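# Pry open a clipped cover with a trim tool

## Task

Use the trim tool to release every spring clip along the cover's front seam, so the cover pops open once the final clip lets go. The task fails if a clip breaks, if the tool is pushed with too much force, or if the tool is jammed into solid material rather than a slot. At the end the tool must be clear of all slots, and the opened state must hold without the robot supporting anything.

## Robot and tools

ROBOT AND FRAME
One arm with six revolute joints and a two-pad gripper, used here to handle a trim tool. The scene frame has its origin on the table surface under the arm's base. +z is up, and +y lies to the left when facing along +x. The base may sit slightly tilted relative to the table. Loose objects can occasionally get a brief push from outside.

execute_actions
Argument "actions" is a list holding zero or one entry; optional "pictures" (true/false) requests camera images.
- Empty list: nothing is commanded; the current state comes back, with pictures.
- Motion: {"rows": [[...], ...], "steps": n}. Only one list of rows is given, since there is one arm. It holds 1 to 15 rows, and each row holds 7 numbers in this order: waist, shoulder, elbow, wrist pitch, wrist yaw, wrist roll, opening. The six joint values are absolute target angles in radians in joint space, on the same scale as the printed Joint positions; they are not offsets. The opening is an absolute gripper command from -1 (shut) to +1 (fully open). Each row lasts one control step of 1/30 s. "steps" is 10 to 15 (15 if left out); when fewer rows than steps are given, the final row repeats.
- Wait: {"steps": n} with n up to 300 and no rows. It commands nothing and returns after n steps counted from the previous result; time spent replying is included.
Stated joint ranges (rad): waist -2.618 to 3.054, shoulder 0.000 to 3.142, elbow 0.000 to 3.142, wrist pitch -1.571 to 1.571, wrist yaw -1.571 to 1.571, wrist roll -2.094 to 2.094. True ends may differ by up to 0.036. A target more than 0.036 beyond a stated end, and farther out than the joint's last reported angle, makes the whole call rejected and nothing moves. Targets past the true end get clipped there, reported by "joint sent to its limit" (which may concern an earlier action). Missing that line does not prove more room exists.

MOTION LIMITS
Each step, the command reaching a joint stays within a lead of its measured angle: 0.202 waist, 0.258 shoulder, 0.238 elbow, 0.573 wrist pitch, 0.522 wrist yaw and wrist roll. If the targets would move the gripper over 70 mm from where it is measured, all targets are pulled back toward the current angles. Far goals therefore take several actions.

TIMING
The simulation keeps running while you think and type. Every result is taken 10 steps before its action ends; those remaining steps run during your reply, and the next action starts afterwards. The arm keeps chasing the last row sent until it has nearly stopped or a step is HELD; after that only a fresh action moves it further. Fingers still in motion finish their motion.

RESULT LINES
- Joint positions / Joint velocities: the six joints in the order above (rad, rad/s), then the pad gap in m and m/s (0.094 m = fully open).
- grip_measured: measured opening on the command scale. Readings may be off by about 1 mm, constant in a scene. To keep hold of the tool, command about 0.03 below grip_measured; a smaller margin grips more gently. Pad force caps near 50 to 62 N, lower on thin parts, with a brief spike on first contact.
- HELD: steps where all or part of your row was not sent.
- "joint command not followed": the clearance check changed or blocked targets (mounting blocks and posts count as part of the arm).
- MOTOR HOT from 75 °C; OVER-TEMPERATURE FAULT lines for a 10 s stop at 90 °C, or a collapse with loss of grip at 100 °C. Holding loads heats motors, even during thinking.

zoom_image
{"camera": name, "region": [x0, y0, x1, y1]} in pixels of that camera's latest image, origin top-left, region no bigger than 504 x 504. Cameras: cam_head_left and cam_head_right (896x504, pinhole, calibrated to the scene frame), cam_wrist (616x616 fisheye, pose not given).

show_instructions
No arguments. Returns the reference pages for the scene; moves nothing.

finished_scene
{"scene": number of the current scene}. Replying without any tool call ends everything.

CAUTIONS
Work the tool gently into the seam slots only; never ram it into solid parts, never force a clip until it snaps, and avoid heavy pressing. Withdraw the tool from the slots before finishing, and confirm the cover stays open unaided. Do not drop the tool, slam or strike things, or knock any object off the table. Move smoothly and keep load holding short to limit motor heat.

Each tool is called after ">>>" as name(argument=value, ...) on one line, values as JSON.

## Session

>>> show_instructions()

Reference images for this scene: manual page 1, manual page 2, manual page 3, manual page 4.

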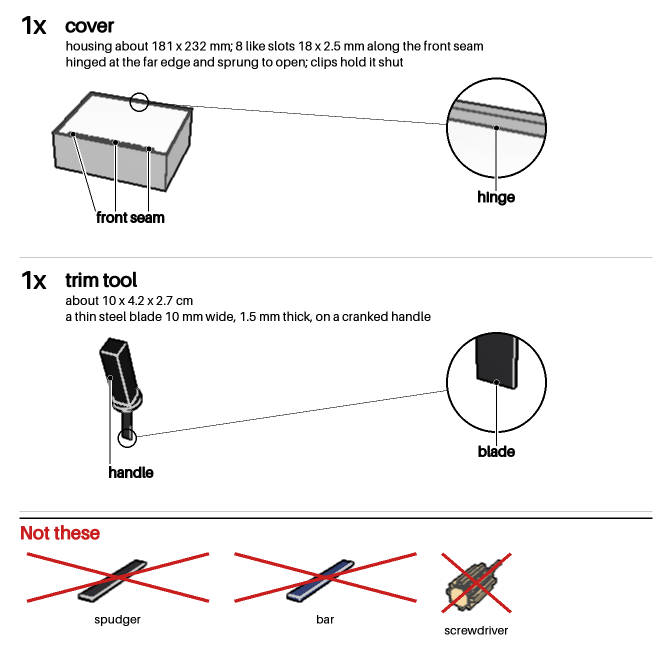

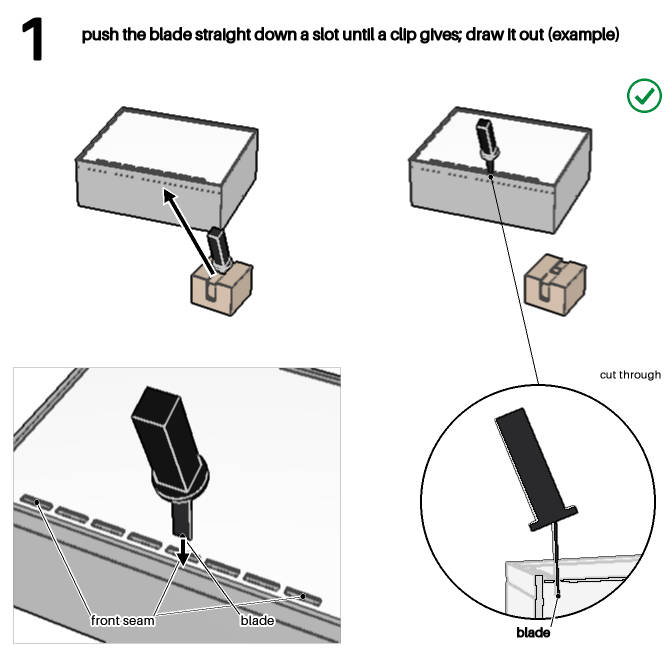

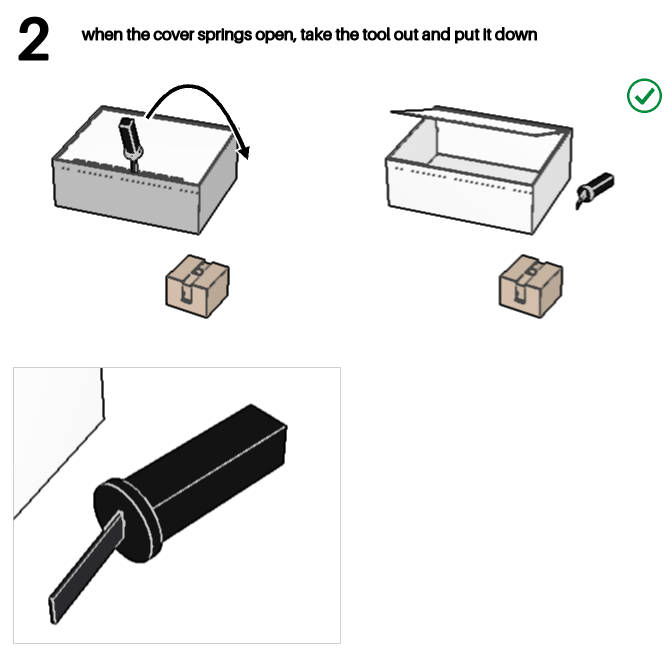

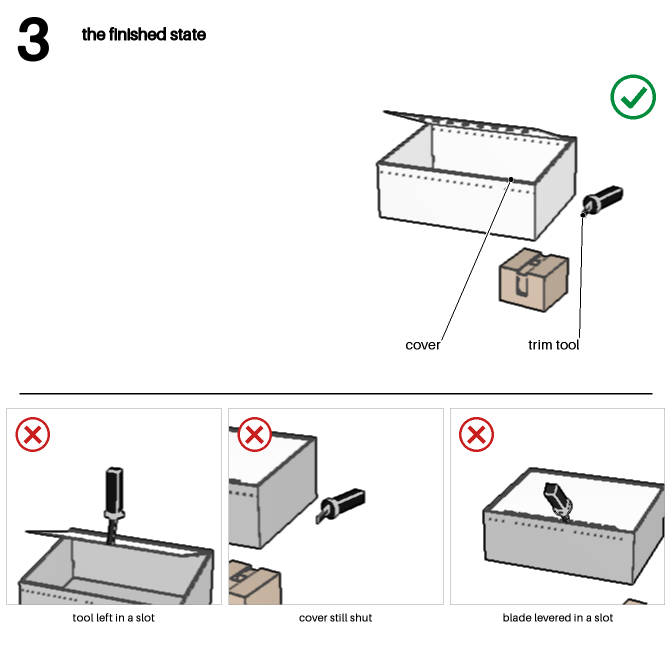

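>>> execute_actions(actions=[])

Scene clock: 0.00 s of 5100.00 s.
grip_measured=+1.000
Joint positions: [-1.585  0.596  0.191  0.649 -0.021  0.175  0.094]
Joint velocities: [ 0.007 -0.007  0.002 -0.081  0.037  0.007  0.   ]
Motor temperatures (°C, as the motors report them): [25 27 26 28 27 24]

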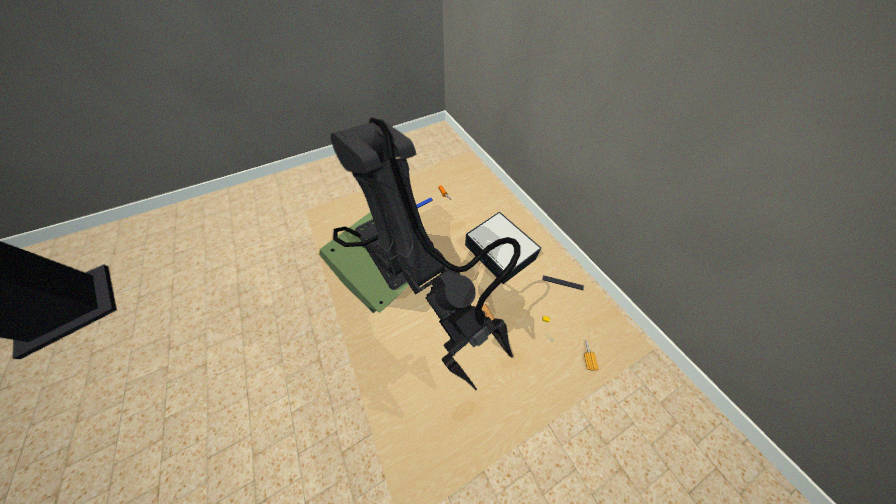

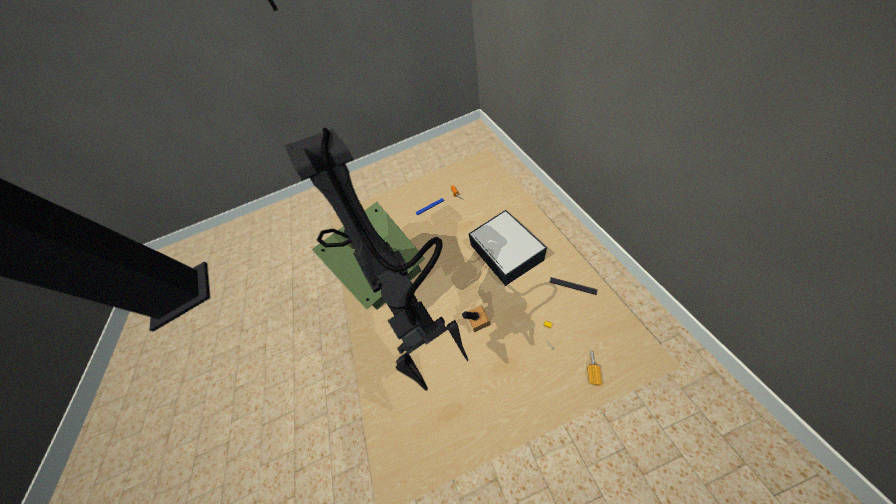

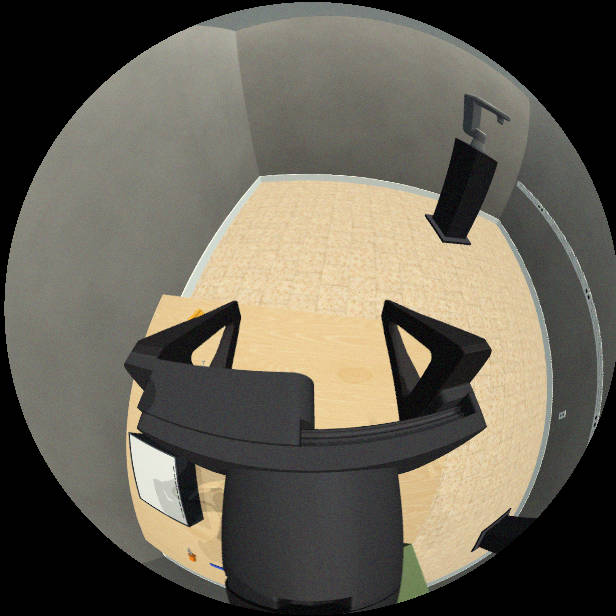

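>>> zoom_image(camera="cam_head_right", region=[400, 180, 640, 360])

>>> zoom_image(camera="cam_head_left", region=[400, 180, 640, 360])

Region (400, 180, 640, 360) of cam_head_right's 896x504 image, scaled by 2.100, with more detail than that image has; it fills the top 378 rows of this view, and the rest is white.

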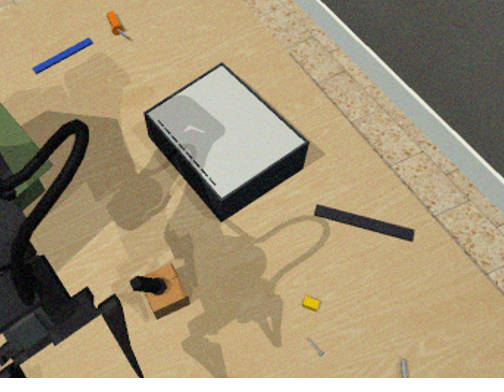

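Region (400, 180, 640, 360) of cam_head_left's 896x504 image, scaled by 2.100, with more detail than that image has; it fills the top 378 rows of this view, and the rest is white.

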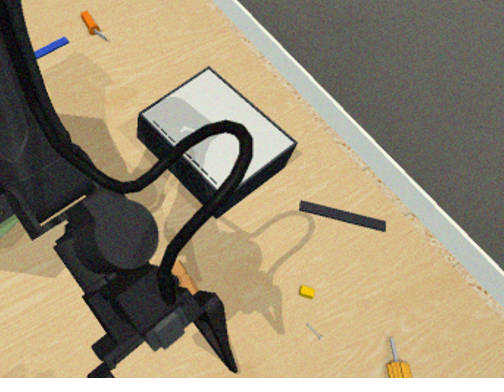

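>>> execute_actions(actions=[{"rows":[[-1.575,0.62,0.198,0.63,-0.035,0.182,1],[-1.56,0.655,0.208,0.6,-0.055,0.192,1],[-1.545,0.70,0.222,0.565,-0.08,0.205,1],[-1.528,0.745,0.236,0.525,-0.108,0.22,1],[-1.51,0.79,0.25,0.485,-0.136,0.234,1],[-1.492,0.835,0.264,0.445,-0.164,0.248,1],[-1.474,0.88,0.278,0.405,-0.192,0.262,1],[-1.456,0.925,0.292,0.365,-0.22,0.276,1],[-1.438,0.97,0.306,0.325,-0.248,0.29,1],[-1.42,1.015,0.32,0.285,-0.276,0.304,1],[-1.402,1.06,0.334,0.245,-0.304,0.318,1],[-1.384,1.105,0.348,0.205,-0.332,0.332,1],[-1.366,1.15,0.362,0.165,-0.36,0.346,1],[-1.35,1.195,0.375,0.13,-0.385,0.36,1],[-1.336,1.235,0.39,0.10,-0.402,0.371,1]],"steps":15}])

>>> execute_actions(actions=[{"steps":35}], pictures=true)

Scene clock: 6.43 s of 5100.00 s.
grip_measured=+1.000
Joint positions: [-1.549  0.697  0.211  0.618 -0.056  0.193  0.094]
Joint velocities: [ 0.466  1.263  0.335 -0.608 -0.418  0.242  0.   ]
Motor temperatures (°C, as the motors report them): [25 27 26 30 27 24]
Steps of this call (steps 1 to 90: nothing new was sent; then 3.27 s passed at rest; steps 91 to 95: the first 5 steps of this action). Readings (joint positions):
91: [-1.585 0.597 0.191 0.649 -0.021 0.175]
92: [-1.583 0.605 0.191 0.649 -0.024 0.176]
94: [-1.564 0.656 0.200 0.636 -0.041 0.186]
95: the state above

Scene clock: 7.60 s of 5100.00 s.
grip_measured=+1.000
Joint positions: [-1.344  1.228  0.359  0.12  -0.388  0.364  0.094]
Joint velocities: [-0.002  0.002  0.017  0.007  0.007 -0.022  0.   ]
Motor temperatures (°C, as the motors report them): [25 27 26 30 27 24]
Kept back: nothing.
Steps of this call (steps 1 to 10: the last 10 steps of your previous action; steps 11 to 35: the robot went on to your last target). Readings (joint positions):
1: [-1.532 0.742 0.223 0.594 -0.074 0.202]
2: [-1.514 0.790 0.236 0.565 -0.094 0.212]
4: [-1.477 0.884 0.263 0.500 -0.139 0.234]
8: [-1.405 1.065 0.317 0.352 -0.239 0.284]
35: the state above

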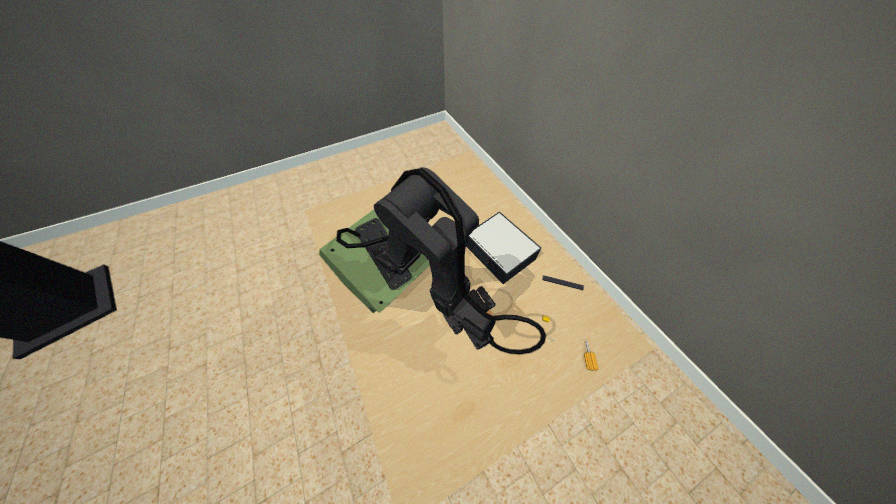

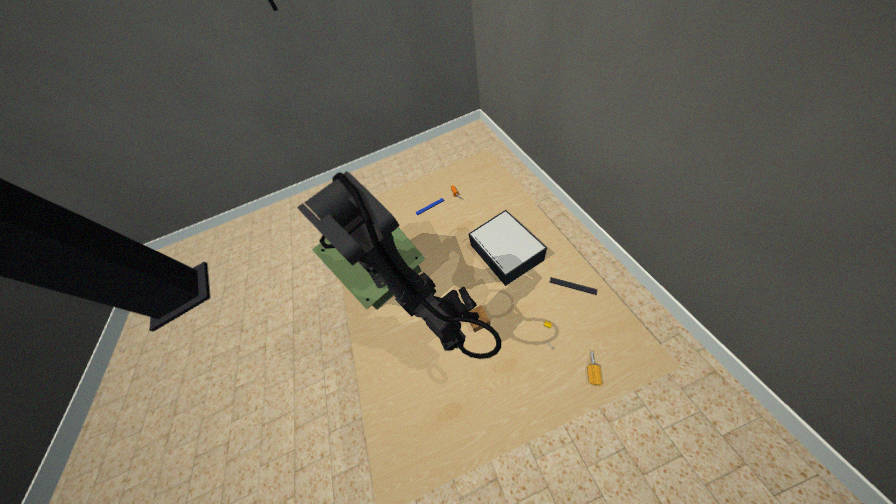

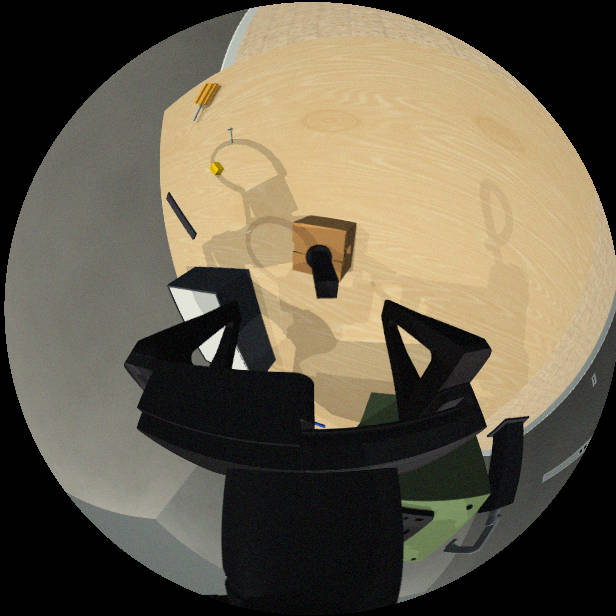

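>>> zoom_image(camera="cam_wrist", region=[150, 200, 370, 400])

Region (150, 200, 370, 400) of cam_wrist's 616x616 image, scaled by 2.291, with more detail than that image has; it fills the top 458 rows of this view, and the rest is white.

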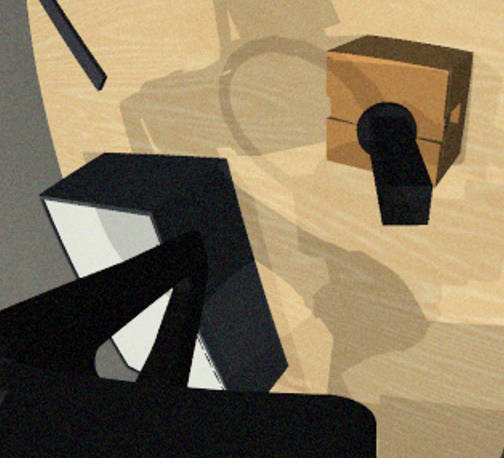

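>>> zoom_image(camera="cam_head_right", region=[460, 205, 560, 295])

Region (460, 205, 560, 295) of cam_head_right's 896x504 image, scaled by 5.040, with more detail than that image has; it fills the top 454 rows of this view, and the rest is white.

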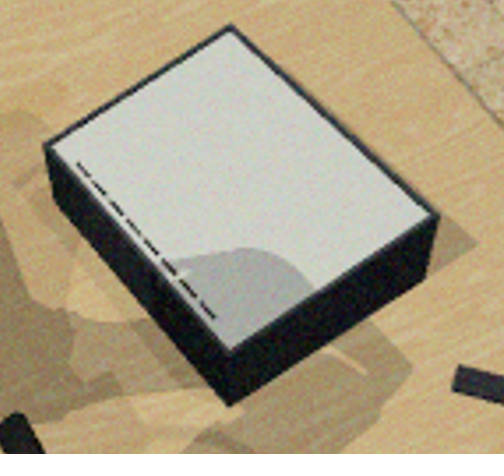

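>>> execute_actions(actions=[{"rows":[[-1.34,1.25,0.365,0.14,-0.392,0.367,1],[-1.337,1.275,0.37,0.165,-0.395,0.369,1],[-1.334,1.30,0.375,0.19,-0.398,0.371,1],[-1.331,1.325,0.38,0.215,-0.401,0.373,1],[-1.328,1.35,0.384,0.24,-0.404,0.375,1],[-1.325,1.375,0.388,0.265,-0.407,0.377,1],[-1.322,1.40,0.392,0.29,-0.41,0.379,1],[-1.319,1.425,0.396,0.315,-0.413,0.381,1],[-1.316,1.45,0.4,0.34,-0.416,0.383,1],[-1.314,1.475,0.403,0.365,-0.418,0.385,1],[-1.312,1.50,0.406,0.39,-0.42,0.387,1],[-1.31,1.525,0.409,0.415,-0.422,0.389,1],[-1.308,1.55,0.412,0.44,-0.424,0.39,1],[-1.307,1.57,0.414,0.46,-0.426,0.391,1],[-1.306,1.583,0.414,0.475,-0.426,0.391,1]],"steps":15}])

>>> execute_actions(actions=[{"steps":32}], pictures=true)

Scene clock: 11.70 s of 5100.00 s.
grip_measured=+1.000
Joint positions: [-1.344  1.288  0.359  0.169 -0.388  0.365  0.094]
Joint velocities: [ 0.017  0.73  -0.007  0.505  0.051  0.022  0.   ]
Motor temperatures (°C, as the motors report them): [25 28 26 30 27 24]
Steps of this call (steps 1 to 15: the robot went on to your last target; steps 16 to 90: nothing new was sent; then 0.93 s passed at rest; steps 91 to 95: the first 5 steps of this action). Readings (joint positions):
91: [-1.344 1.228 0.359 0.120 -0.388 0.365]
92: [-1.344 1.233 0.359 0.126 -0.388 0.365]
94: [-1.344 1.264 0.359 0.153 -0.388 0.365]
95: the state above

Scene clock: 12.77 s of 5100.00 s.
grip_measured=+1.000
Joint positions: [-1.317  1.568  0.39   0.46  -0.412  0.385  0.094]
Joint velocities: [-0.007  0.012 -0.002  0.007  0.022 -0.037  0.   ]
Motor temperatures (°C, as the motors report them): [25 28 26 30 27 24]
Kept back: nothing.
Steps of this call (steps 1 to 10: the last 10 steps of your previous action; steps 11 to 32: the robot went on to your last target). Readings (joint positions):
1: [-1.342 1.314 0.359 0.185 -0.389 0.366]
2: [-1.339 1.341 0.359 0.202 -0.390 0.368]
4: [-1.333 1.394 0.361 0.238 -0.393 0.371]
8: [-1.322 1.495 0.379 0.324 -0.402 0.377]
32: the state above

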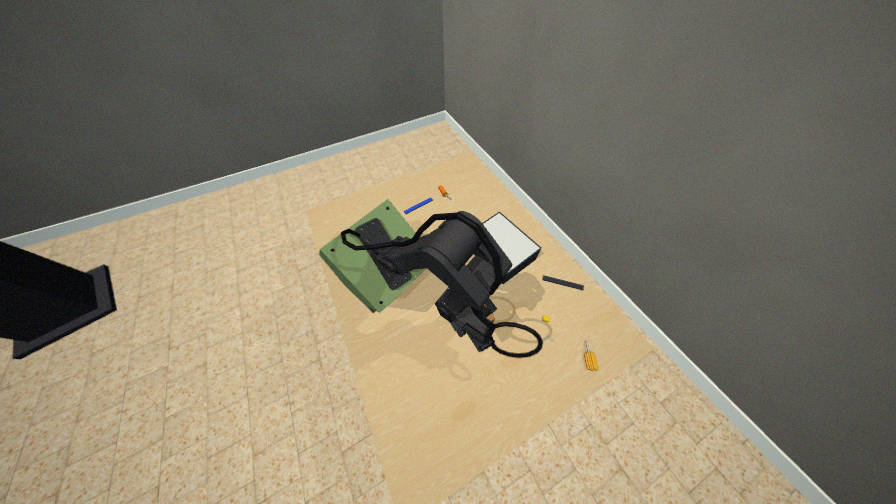

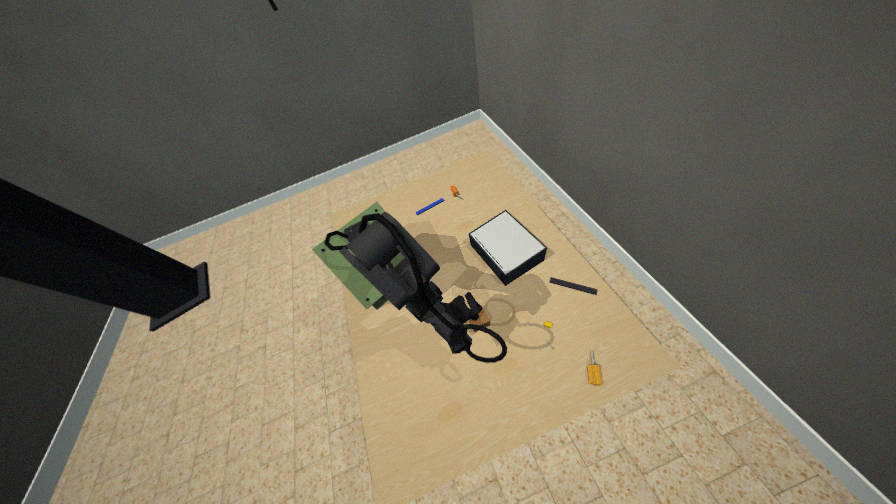

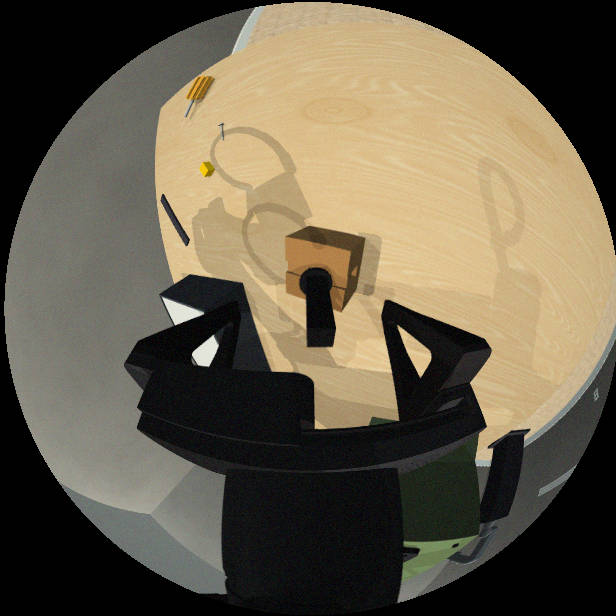

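>>> execute_actions(actions=[{"rows":[[-1.305,1.59,0.415,0.48,-0.405,0.392,1],[-1.303,1.602,0.418,0.489,-0.403,0.394,1],[-1.301,1.614,0.421,0.498,-0.401,0.396,1],[-1.299,1.626,0.424,0.507,-0.399,0.398,1],[-1.297,1.638,0.427,0.516,-0.397,0.40,1],[-1.295,1.65,0.43,0.525,-0.395,0.401,1],[-1.293,1.662,0.433,0.534,-0.393,0.402,1],[-1.291,1.674,0.436,0.543,-0.391,0.403,1],[-1.289,1.684,0.439,0.551,-0.389,0.404,1],[-1.287,1.692,0.442,0.558,-0.387,0.405,1],[-1.285,1.698,0.444,0.563,-0.385,0.406,1],[-1.284,1.702,0.446,0.566,-0.383,0.407,1],[-1.283,1.704,0.447,0.568,-0.382,0.408,1]],"steps":13}])

>>> execute_actions(actions=[{"steps":28}], pictures=true)

Scene clock: 14.63 s of 5100.00 s.
grip_measured=+1.000
Joint positions: [-1.317  1.576  0.39   0.47  -0.411  0.386  0.094]
Joint velocities: [ 0.027  0.203  0.002  0.183  0.022 -0.022  0.   ]
Motor temperatures (°C, as the motors report them): [25 28 26 30 27 24]
Steps of this call (steps 1 to 15: the robot went on to your last target; steps 16 to 53: nothing new was sent; steps 54 to 56: the first 3 steps of this action). Readings (joint positions):
54: [-1.317 1.568 0.390 0.461 -0.412 0.385]
55: [-1.317 1.571 0.390 0.464 -0.412 0.386]
56: the state above

Scene clock: 15.57 s of 5100.00 s.
grip_measured=+1.000
Joint positions: [-1.295  1.686  0.422  0.553 -0.39   0.402  0.094]
Joint velocities: [ 0.002 -0.017  0.012 -0.007  0.037  0.022  0.   ]
Motor temperatures (°C, as the motors report them): [25 28 26 30 27 24]
Kept back: nothing.
Steps of this call (steps 1 to 10: the last 10 steps of your previous action; steps 11 to 28: the robot went on to your last target). Readings (joint positions):
1: [-1.315 1.585 0.391 0.475 -0.411 0.387]
2: [-1.313 1.597 0.395 0.480 -0.410 0.389]
4: [-1.308 1.624 0.402 0.492 -0.407 0.391]
8: [-1.300 1.669 0.414 0.519 -0.400 0.395]
28: the state above

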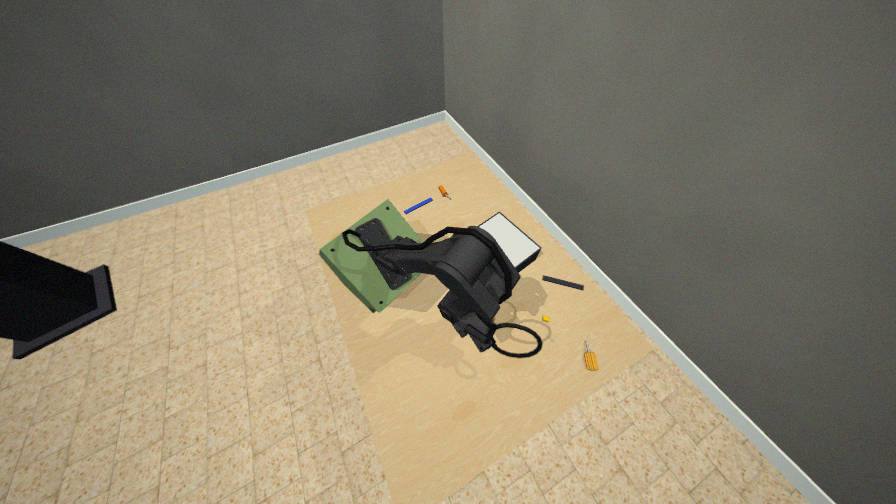

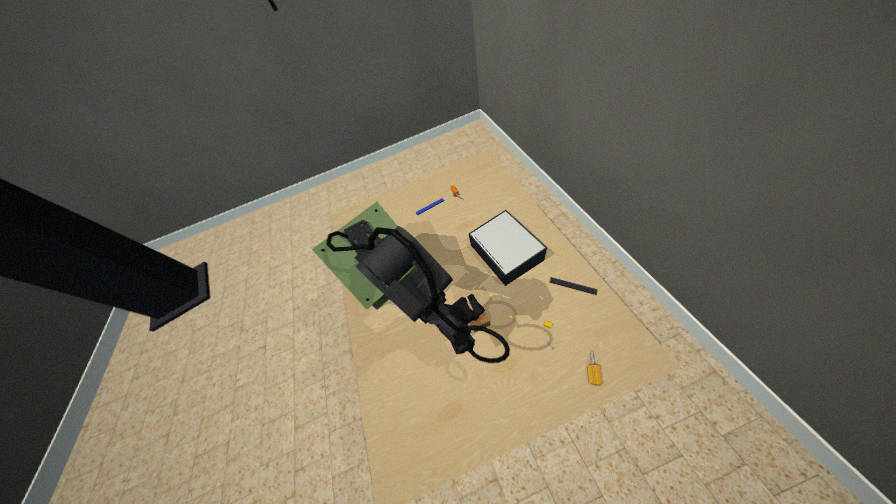

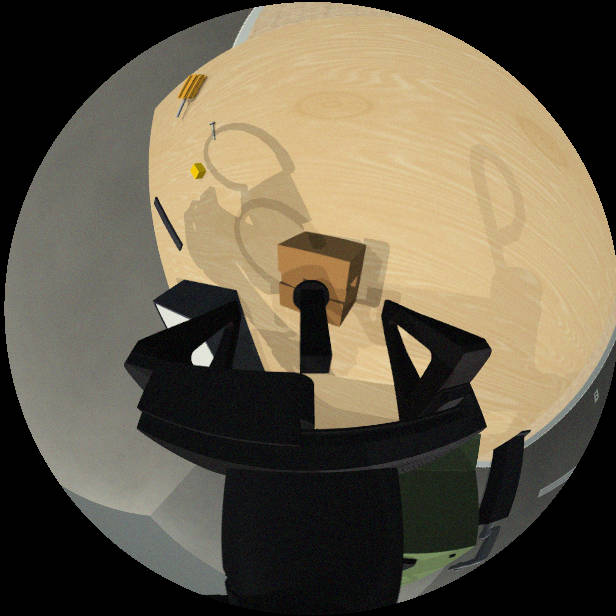

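>>> execute_actions(actions=[{"rows":[[-1.295,1.686,0.422,0.553,-0.39,0.402,0.9],[-1.295,1.686,0.422,0.553,-0.39,0.402,0.8],[-1.295,1.686,0.422,0.553,-0.39,0.402,0.7],[-1.295,1.686,0.422,0.553,-0.39,0.402,0.6],[-1.295,1.686,0.422,0.553,-0.39,0.402,0.5],[-1.295,1.686,0.422,0.553,-0.39,0.402,0.4],[-1.295,1.686,0.422,0.553,-0.39,0.402,0.3],[-1.295,1.686,0.422,0.553,-0.39,0.402,0.2],[-1.295,1.686,0.422,0.553,-0.39,0.402,0.1],[-1.295,1.686,0.422,0.553,-0.39,0.402,0.0],[-1.295,1.686,0.422,0.553,-0.39,0.402,-0.1],[-1.295,1.686,0.422,0.553,-0.39,0.402,-0.2],[-1.295,1.686,0.422,0.553,-0.39,0.402,-0.3],[-1.295,1.686,0.422,0.553,-0.39,0.402,-0.4],[-1.295,1.686,0.422,0.553,-0.39,0.402,-0.45]],"steps":15}])

>>> execute_actions(actions=[{"steps":30}], pictures=true)

Scene clock: 18.93 s of 5100.00 s.
grip_measured=+0.548
Joint positions: [-1.295  1.686  0.422  0.554 -0.39   0.402  0.073]
Joint velocities: [ 0.002  0.002 -0.012 -0.022 -0.007  0.037 -0.093]
Motor temperatures (°C, as the motors report them): [25 28 26 30 27 24]
Steps of this call (steps 1 to 15: the robot went on to your last target; steps 16 to 90: nothing new was sent; then 0.20 s passed at rest; steps 91 to 95: the first 5 steps of this action). Readings (joint positions):
91: [-1.295 1.686 0.422 0.554 -0.390 0.402]
92: [-1.295 1.686 0.422 0.554 -0.390 0.402]
94: [-1.295 1.686 0.422 0.554 -0.390 0.402]
95: the state above

Scene clock: 19.93 s of 5100.00 s.
grip_measured=-0.448
Joint positions: [-1.295  1.686  0.422  0.554 -0.39   0.402  0.026]
Joint velocities: [-0.002  0.017 -0.007  0.022  0.037  0.007 -0.001]
Motor temperatures (°C, as the motors report them): [25 28 26 30 27 24]
Kept back: nothing.
Steps of this call (steps 1 to 10: the last 10 steps of your previous action; steps 11 to 15: the robot went on to your last target; steps 16 to 30: nothing new was sent). Readings (joint positions):
1: [-1.295 1.686 0.422 0.554 -0.390 0.402]
2: [-1.295 1.686 0.422 0.554 -0.390 0.402]
4: [-1.295 1.686 0.422 0.554 -0.390 0.402]
8: [-1.295 1.686 0.422 0.554 -0.390 0.402]
30: the state above
The arm was judged still, so your last target was given up. Only a new action makes it travel on or press farther. Fingers that are still opening or closing keep moving.

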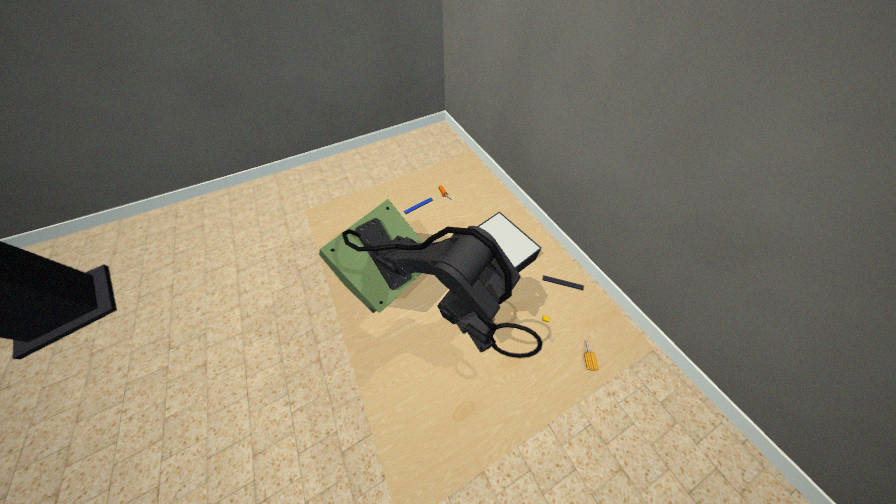

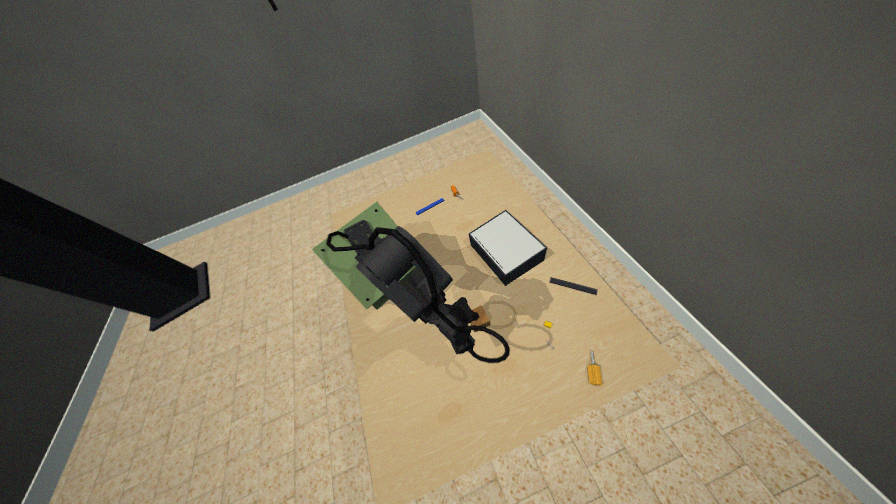

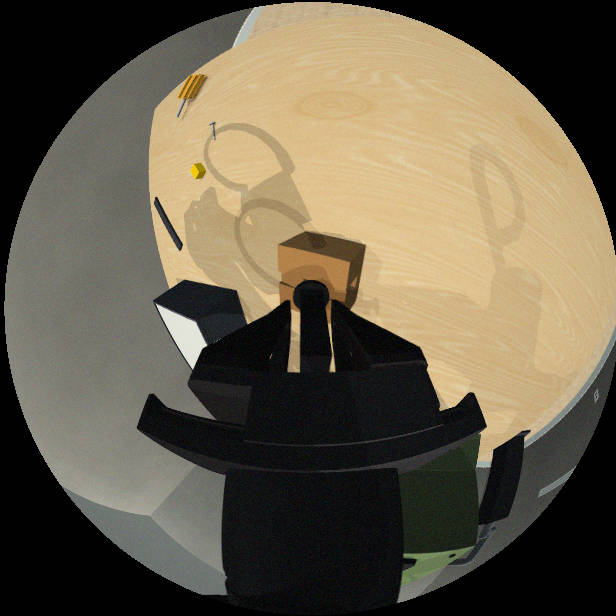

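Good. Close fully.

>>> execute_actions(actions=[{"rows":[[-1.295,1.686,0.422,0.554,-0.39,0.402,-0.5],[-1.295,1.686,0.422,0.554,-0.39,0.402,-0.55],[-1.295,1.686,0.422,0.554,-0.39,0.402,-0.6],[-1.295,1.686,0.422,0.554,-0.39,0.402,-0.63],[-1.295,1.686,0.422,0.554,-0.39,0.402,-0.66],[-1.295,1.686,0.422,0.554,-0.39,0.402,-0.68],[-1.295,1.686,0.422,0.554,-0.39,0.402,-0.70]],"steps":12}])

>>> execute_actions(actions=[{"steps":20}], pictures=true)

Scene clock: 20.37 s of 5100.00 s.
grip_measured=-0.528
Joint positions: [-1.295  1.686  0.422  0.554 -0.39   0.402  0.022]
Joint velocities: [-0.017 -0.002 -0.007 -0.022 -0.066 -0.11  -0.041]
Motor temperatures (°C, as the motors report them): [25 28 26 30 27 24]
Steps of this call (steps 1 to 11: nothing new was sent; steps 12 to 13: the first 2 steps of this action). Readings (joint positions):
12: [-1.295 1.686 0.422 0.554 -0.390 0.402]
13: the state above

Scene clock: 21.03 s of 5100.00 s.
grip_measured=-0.673
Joint positions: [-1.295  1.686  0.422  0.554 -0.39   0.402  0.015]
Joint velocities: [ 0.002 -0.002  0.012 -0.022  0.007 -0.022  0.   ]
Motor temperatures (°C, as the motors report them): [25 28 26 30 27 24]
Kept back: nothing.
Steps of this call (steps 1 to 10: the last 10 steps of your previous action; steps 11 to 15: the robot went on to your last target; steps 16 to 20: nothing new was sent). Readings (joint positions):
1: [-1.295 1.686 0.422 0.554 -0.390 0.402]
2: [-1.295 1.686 0.422 0.554 -0.390 0.402]
4: [-1.295 1.686 0.422 0.554 -0.390 0.402]
8: [-1.295 1.686 0.422 0.554 -0.390 0.402]
20: the state above
The arm was judged still, so your last target was given up. Only a new action makes it travel on or press farther. Fingers that are still opening or closing keep moving.

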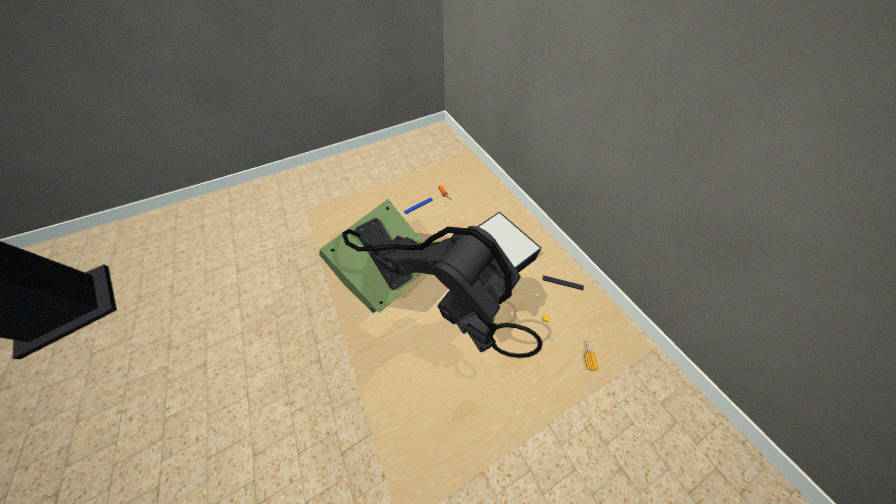

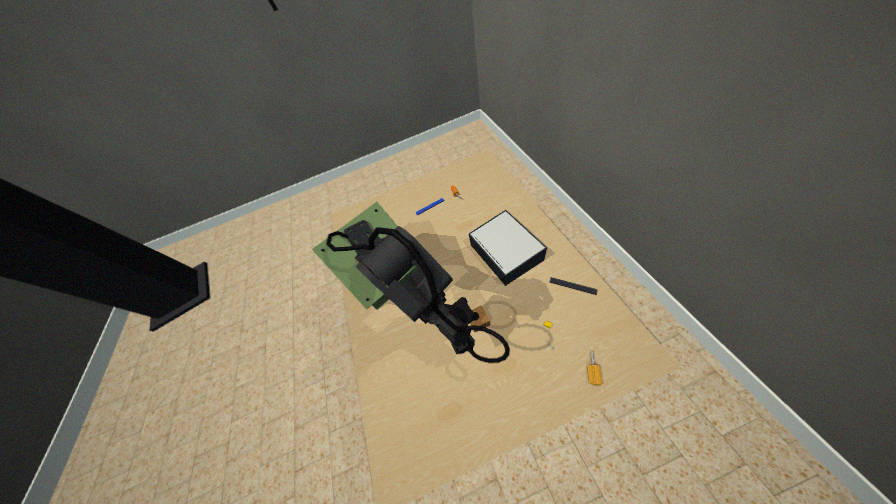

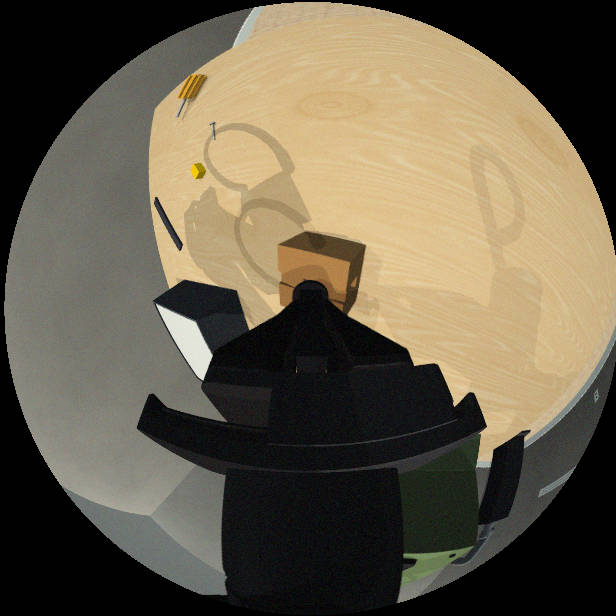

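>>> execute_actions(actions=[{"rows":[[-1.293,1.672,0.418,0.538,-0.389,0.402,-0.7],[-1.292,1.66,0.415,0.527,-0.389,0.402,-0.7],[-1.291,1.645,0.411,0.514,-0.388,0.402,-0.7],[-1.29,1.63,0.407,0.501,-0.388,0.403,-0.7],[-1.289,1.612,0.403,0.486,-0.387,0.403,-0.7],[-1.288,1.594,0.399,0.47,-0.387,0.404,-0.7],[-1.287,1.576,0.395,0.454,-0.386,0.404,-0.7],[-1.286,1.556,0.391,0.437,-0.386,0.405,-0.7],[-1.285,1.536,0.388,0.42,-0.385,0.405,-0.7],[-1.284,1.516,0.385,0.403,-0.385,0.406,-0.7],[-1.283,1.496,0.382,0.386,-0.384,0.406,-0.7],[-1.282,1.476,0.38,0.369,-0.384,0.407,-0.7],[-1.281,1.456,0.378,0.352,-0.383,0.407,-0.7],[-1.28,1.436,0.376,0.335,-0.383,0.408,-0.7],[-1.279,1.416,0.374,0.318,-0.382,0.408,-0.7]],"steps":15}])

Scene clock: 22.37 s of 5100.00 s.
grip_measured=-0.673
Joint positions: [-1.295  1.659  0.422  0.53  -0.39   0.402  0.015]
Joint velocities: [ 0.007 -0.413  0.002 -0.359 -0.066 -0.007 -0.   ]
Motor temperatures (°C, as the motors report them): [25 28 26 29 27 24]
Steps of this call (steps 1 to 35: nothing new was sent; steps 36 to 40: the first 5 steps of this action). Readings (joint positions):
36: [-1.295 1.686 0.422 0.554 -0.390 0.402]
37: [-1.295 1.685 0.422 0.553 -0.390 0.402]
39: [-1.295 1.672 0.422 0.540 -0.390 0.402]
40: the state above

>>> execute_actions(actions=[{"rows":[[-1.25,1.40,0.378,0.30,-0.36,0.42,-0.7],[-1.21,1.385,0.385,0.285,-0.33,0.44,-0.7],[-1.16,1.375,0.395,0.275,-0.29,0.465,-0.7],[-1.10,1.37,0.405,0.27,-0.25,0.495,-0.7],[-1.04,1.37,0.415,0.27,-0.205,0.525,-0.7],[-0.98,1.375,0.425,0.27,-0.16,0.555,-0.7],[-0.92,1.385,0.435,0.272,-0.115,0.585,-0.7],[-0.86,1.40,0.445,0.276,-0.07,0.615,-0.7],[-0.80,1.415,0.455,0.28,-0.025,0.645,-0.7],[-0.74,1.435,0.465,0.285,0.02,0.675,-0.7],[-0.68,1.455,0.475,0.29,0.065,0.705,-0.7],[-0.62,1.475,0.485,0.297,0.105,0.735,-0.7],[-0.565,1.50,0.497,0.305,0.145,0.765,-0.7],[-0.515,1.525,0.51,0.313,0.18,0.795,-0.7],[-0.47,1.545,0.522,0.32,0.21,0.82,-0.7]],"steps":15}])

>>> execute_actions(actions=[{"rows":[[-0.44,1.562,0.532,0.328,0.235,0.84,-0.7],[-0.415,1.575,0.54,0.334,0.255,0.857,-0.7],[-0.398,1.585,0.545,0.339,0.268,0.868,-0.7],[-0.388,1.592,0.547,0.342,0.275,0.875,-0.7],[-0.385,1.595,0.547,0.343,0.277,0.877,-0.7]],"steps":10}])

>>> execute_actions(actions=[{"steps":35}], pictures=true)

Scene clock: 25.83 s of 5100.00 s.
grip_measured=-0.673
Joint positions: [-1.152  1.396  0.4    0.311 -0.305  0.449  0.015]
Joint velocities: [ 1.59  -0.212  0.002 -0.037  0.696  0.432  0.001]
Motor temperatures (°C, as the motors report them): [25 28 26 29 27 24]
Steps of this call (steps 1 to 10: the last 10 steps of your previous action; steps 11 to 45: the robot went on to your last target; steps 46 to 99: nothing new was sent; steps 100 to 104: the first 5 steps of this action). Readings (joint positions):
100: [-1.290 1.428 0.400 0.335 -0.382 0.404]
101: [-1.275 1.423 0.400 0.329 -0.370 0.410]
103: [-1.205 1.404 0.400 0.314 -0.330 0.432]
104: the state above

Scene clock: 26.17 s of 5100.00 s.
grip_measured=-0.673
Joint positions: [-0.561  1.49   0.485  0.308  0.049  0.699  0.015]
Joint velocities: [ 1.458  0.696  0.32   0.095  0.989  0.755 -0.   ]
Motor temperatures (°C, as the motors report them): [25 28 26 29 27 24]
Kept back: the last 10 steps of this action.
Steps of this call (steps 1 to 10: the last 10 steps of your previous action). Readings (joint positions):
1: [-1.093 1.391 0.400 0.310 -0.277 0.468]
2: [-1.031 1.390 0.403 0.308 -0.247 0.489]
4: [-0.907 1.391 0.414 0.301 -0.179 0.537]
8: [-0.670 1.444 0.460 0.303 -0.025 0.643]
10: the state above

Scene clock: 27.33 s of 5100.00 s.
grip_measured=-0.673
Joint positions: [-0.394  1.581  0.519  0.33   0.267  0.87   0.015]
Joint velocities: [-0.017  0.002 -0.007 -0.007 -0.022  0.022 -0.   ]
Motor temperatures (°C, as the motors report them): [25 28 26 29 27 24]
Kept back: nothing.
Steps of this call (steps 1 to 10: the last 10 steps of your previous action; steps 11 to 30: the robot went on to your last target; steps 31 to 35: nothing new was sent). Readings (joint positions):
1: [-0.514 1.513 0.496 0.311 0.082 0.725]
2: [-0.474 1.534 0.504 0.313 0.112 0.749]
4: [-0.419 1.564 0.516 0.318 0.160 0.791]
8: [-0.394 1.581 0.519 0.323 0.220 0.838]
35: the state above
The arm was judged still, so your last target was given up. Only a new action makes it travel on or press farther. Fingers that are still opening or closing keep moving.

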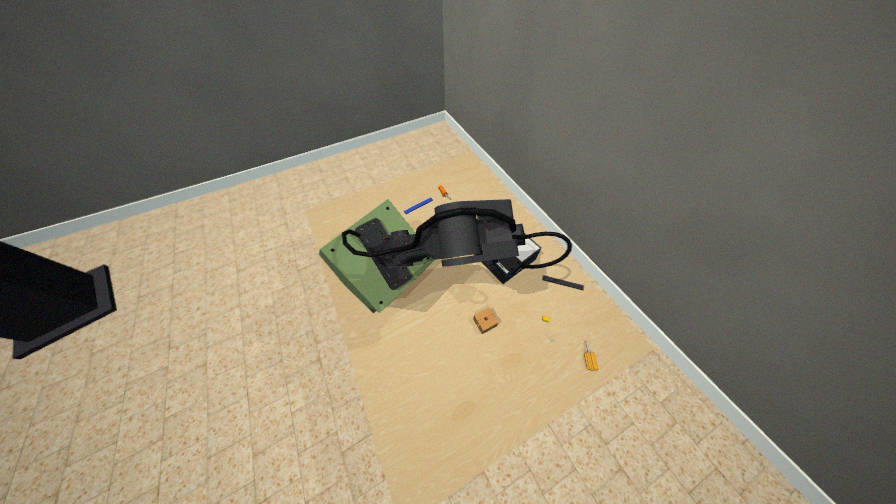

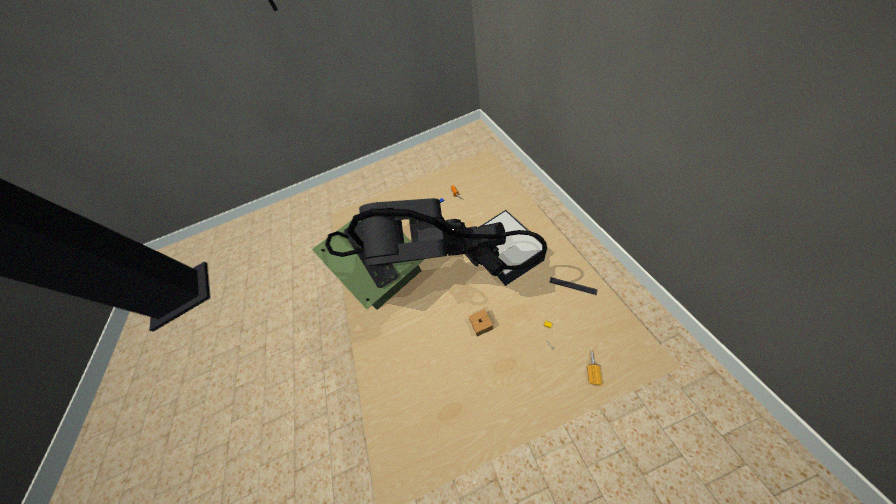

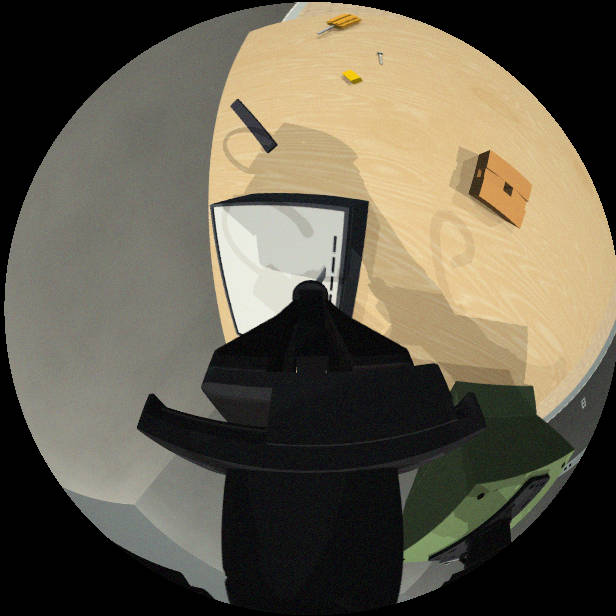

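>>> zoom_image(camera="cam_wrist", region=[270, 190, 400, 310])

Region (270, 190, 400, 310) of cam_wrist's 616x616 image, scaled by 3.877, with more detail than that image has; it fills the top 465 rows of this view, and the rest is white.

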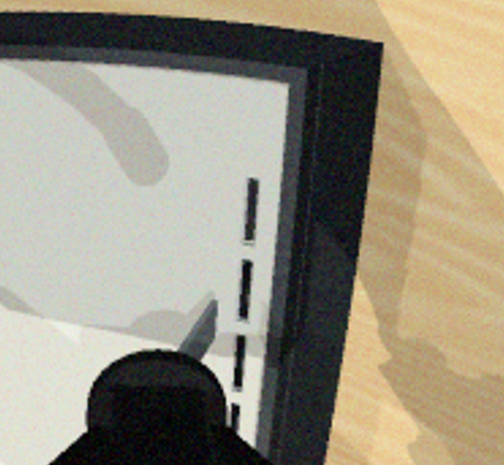

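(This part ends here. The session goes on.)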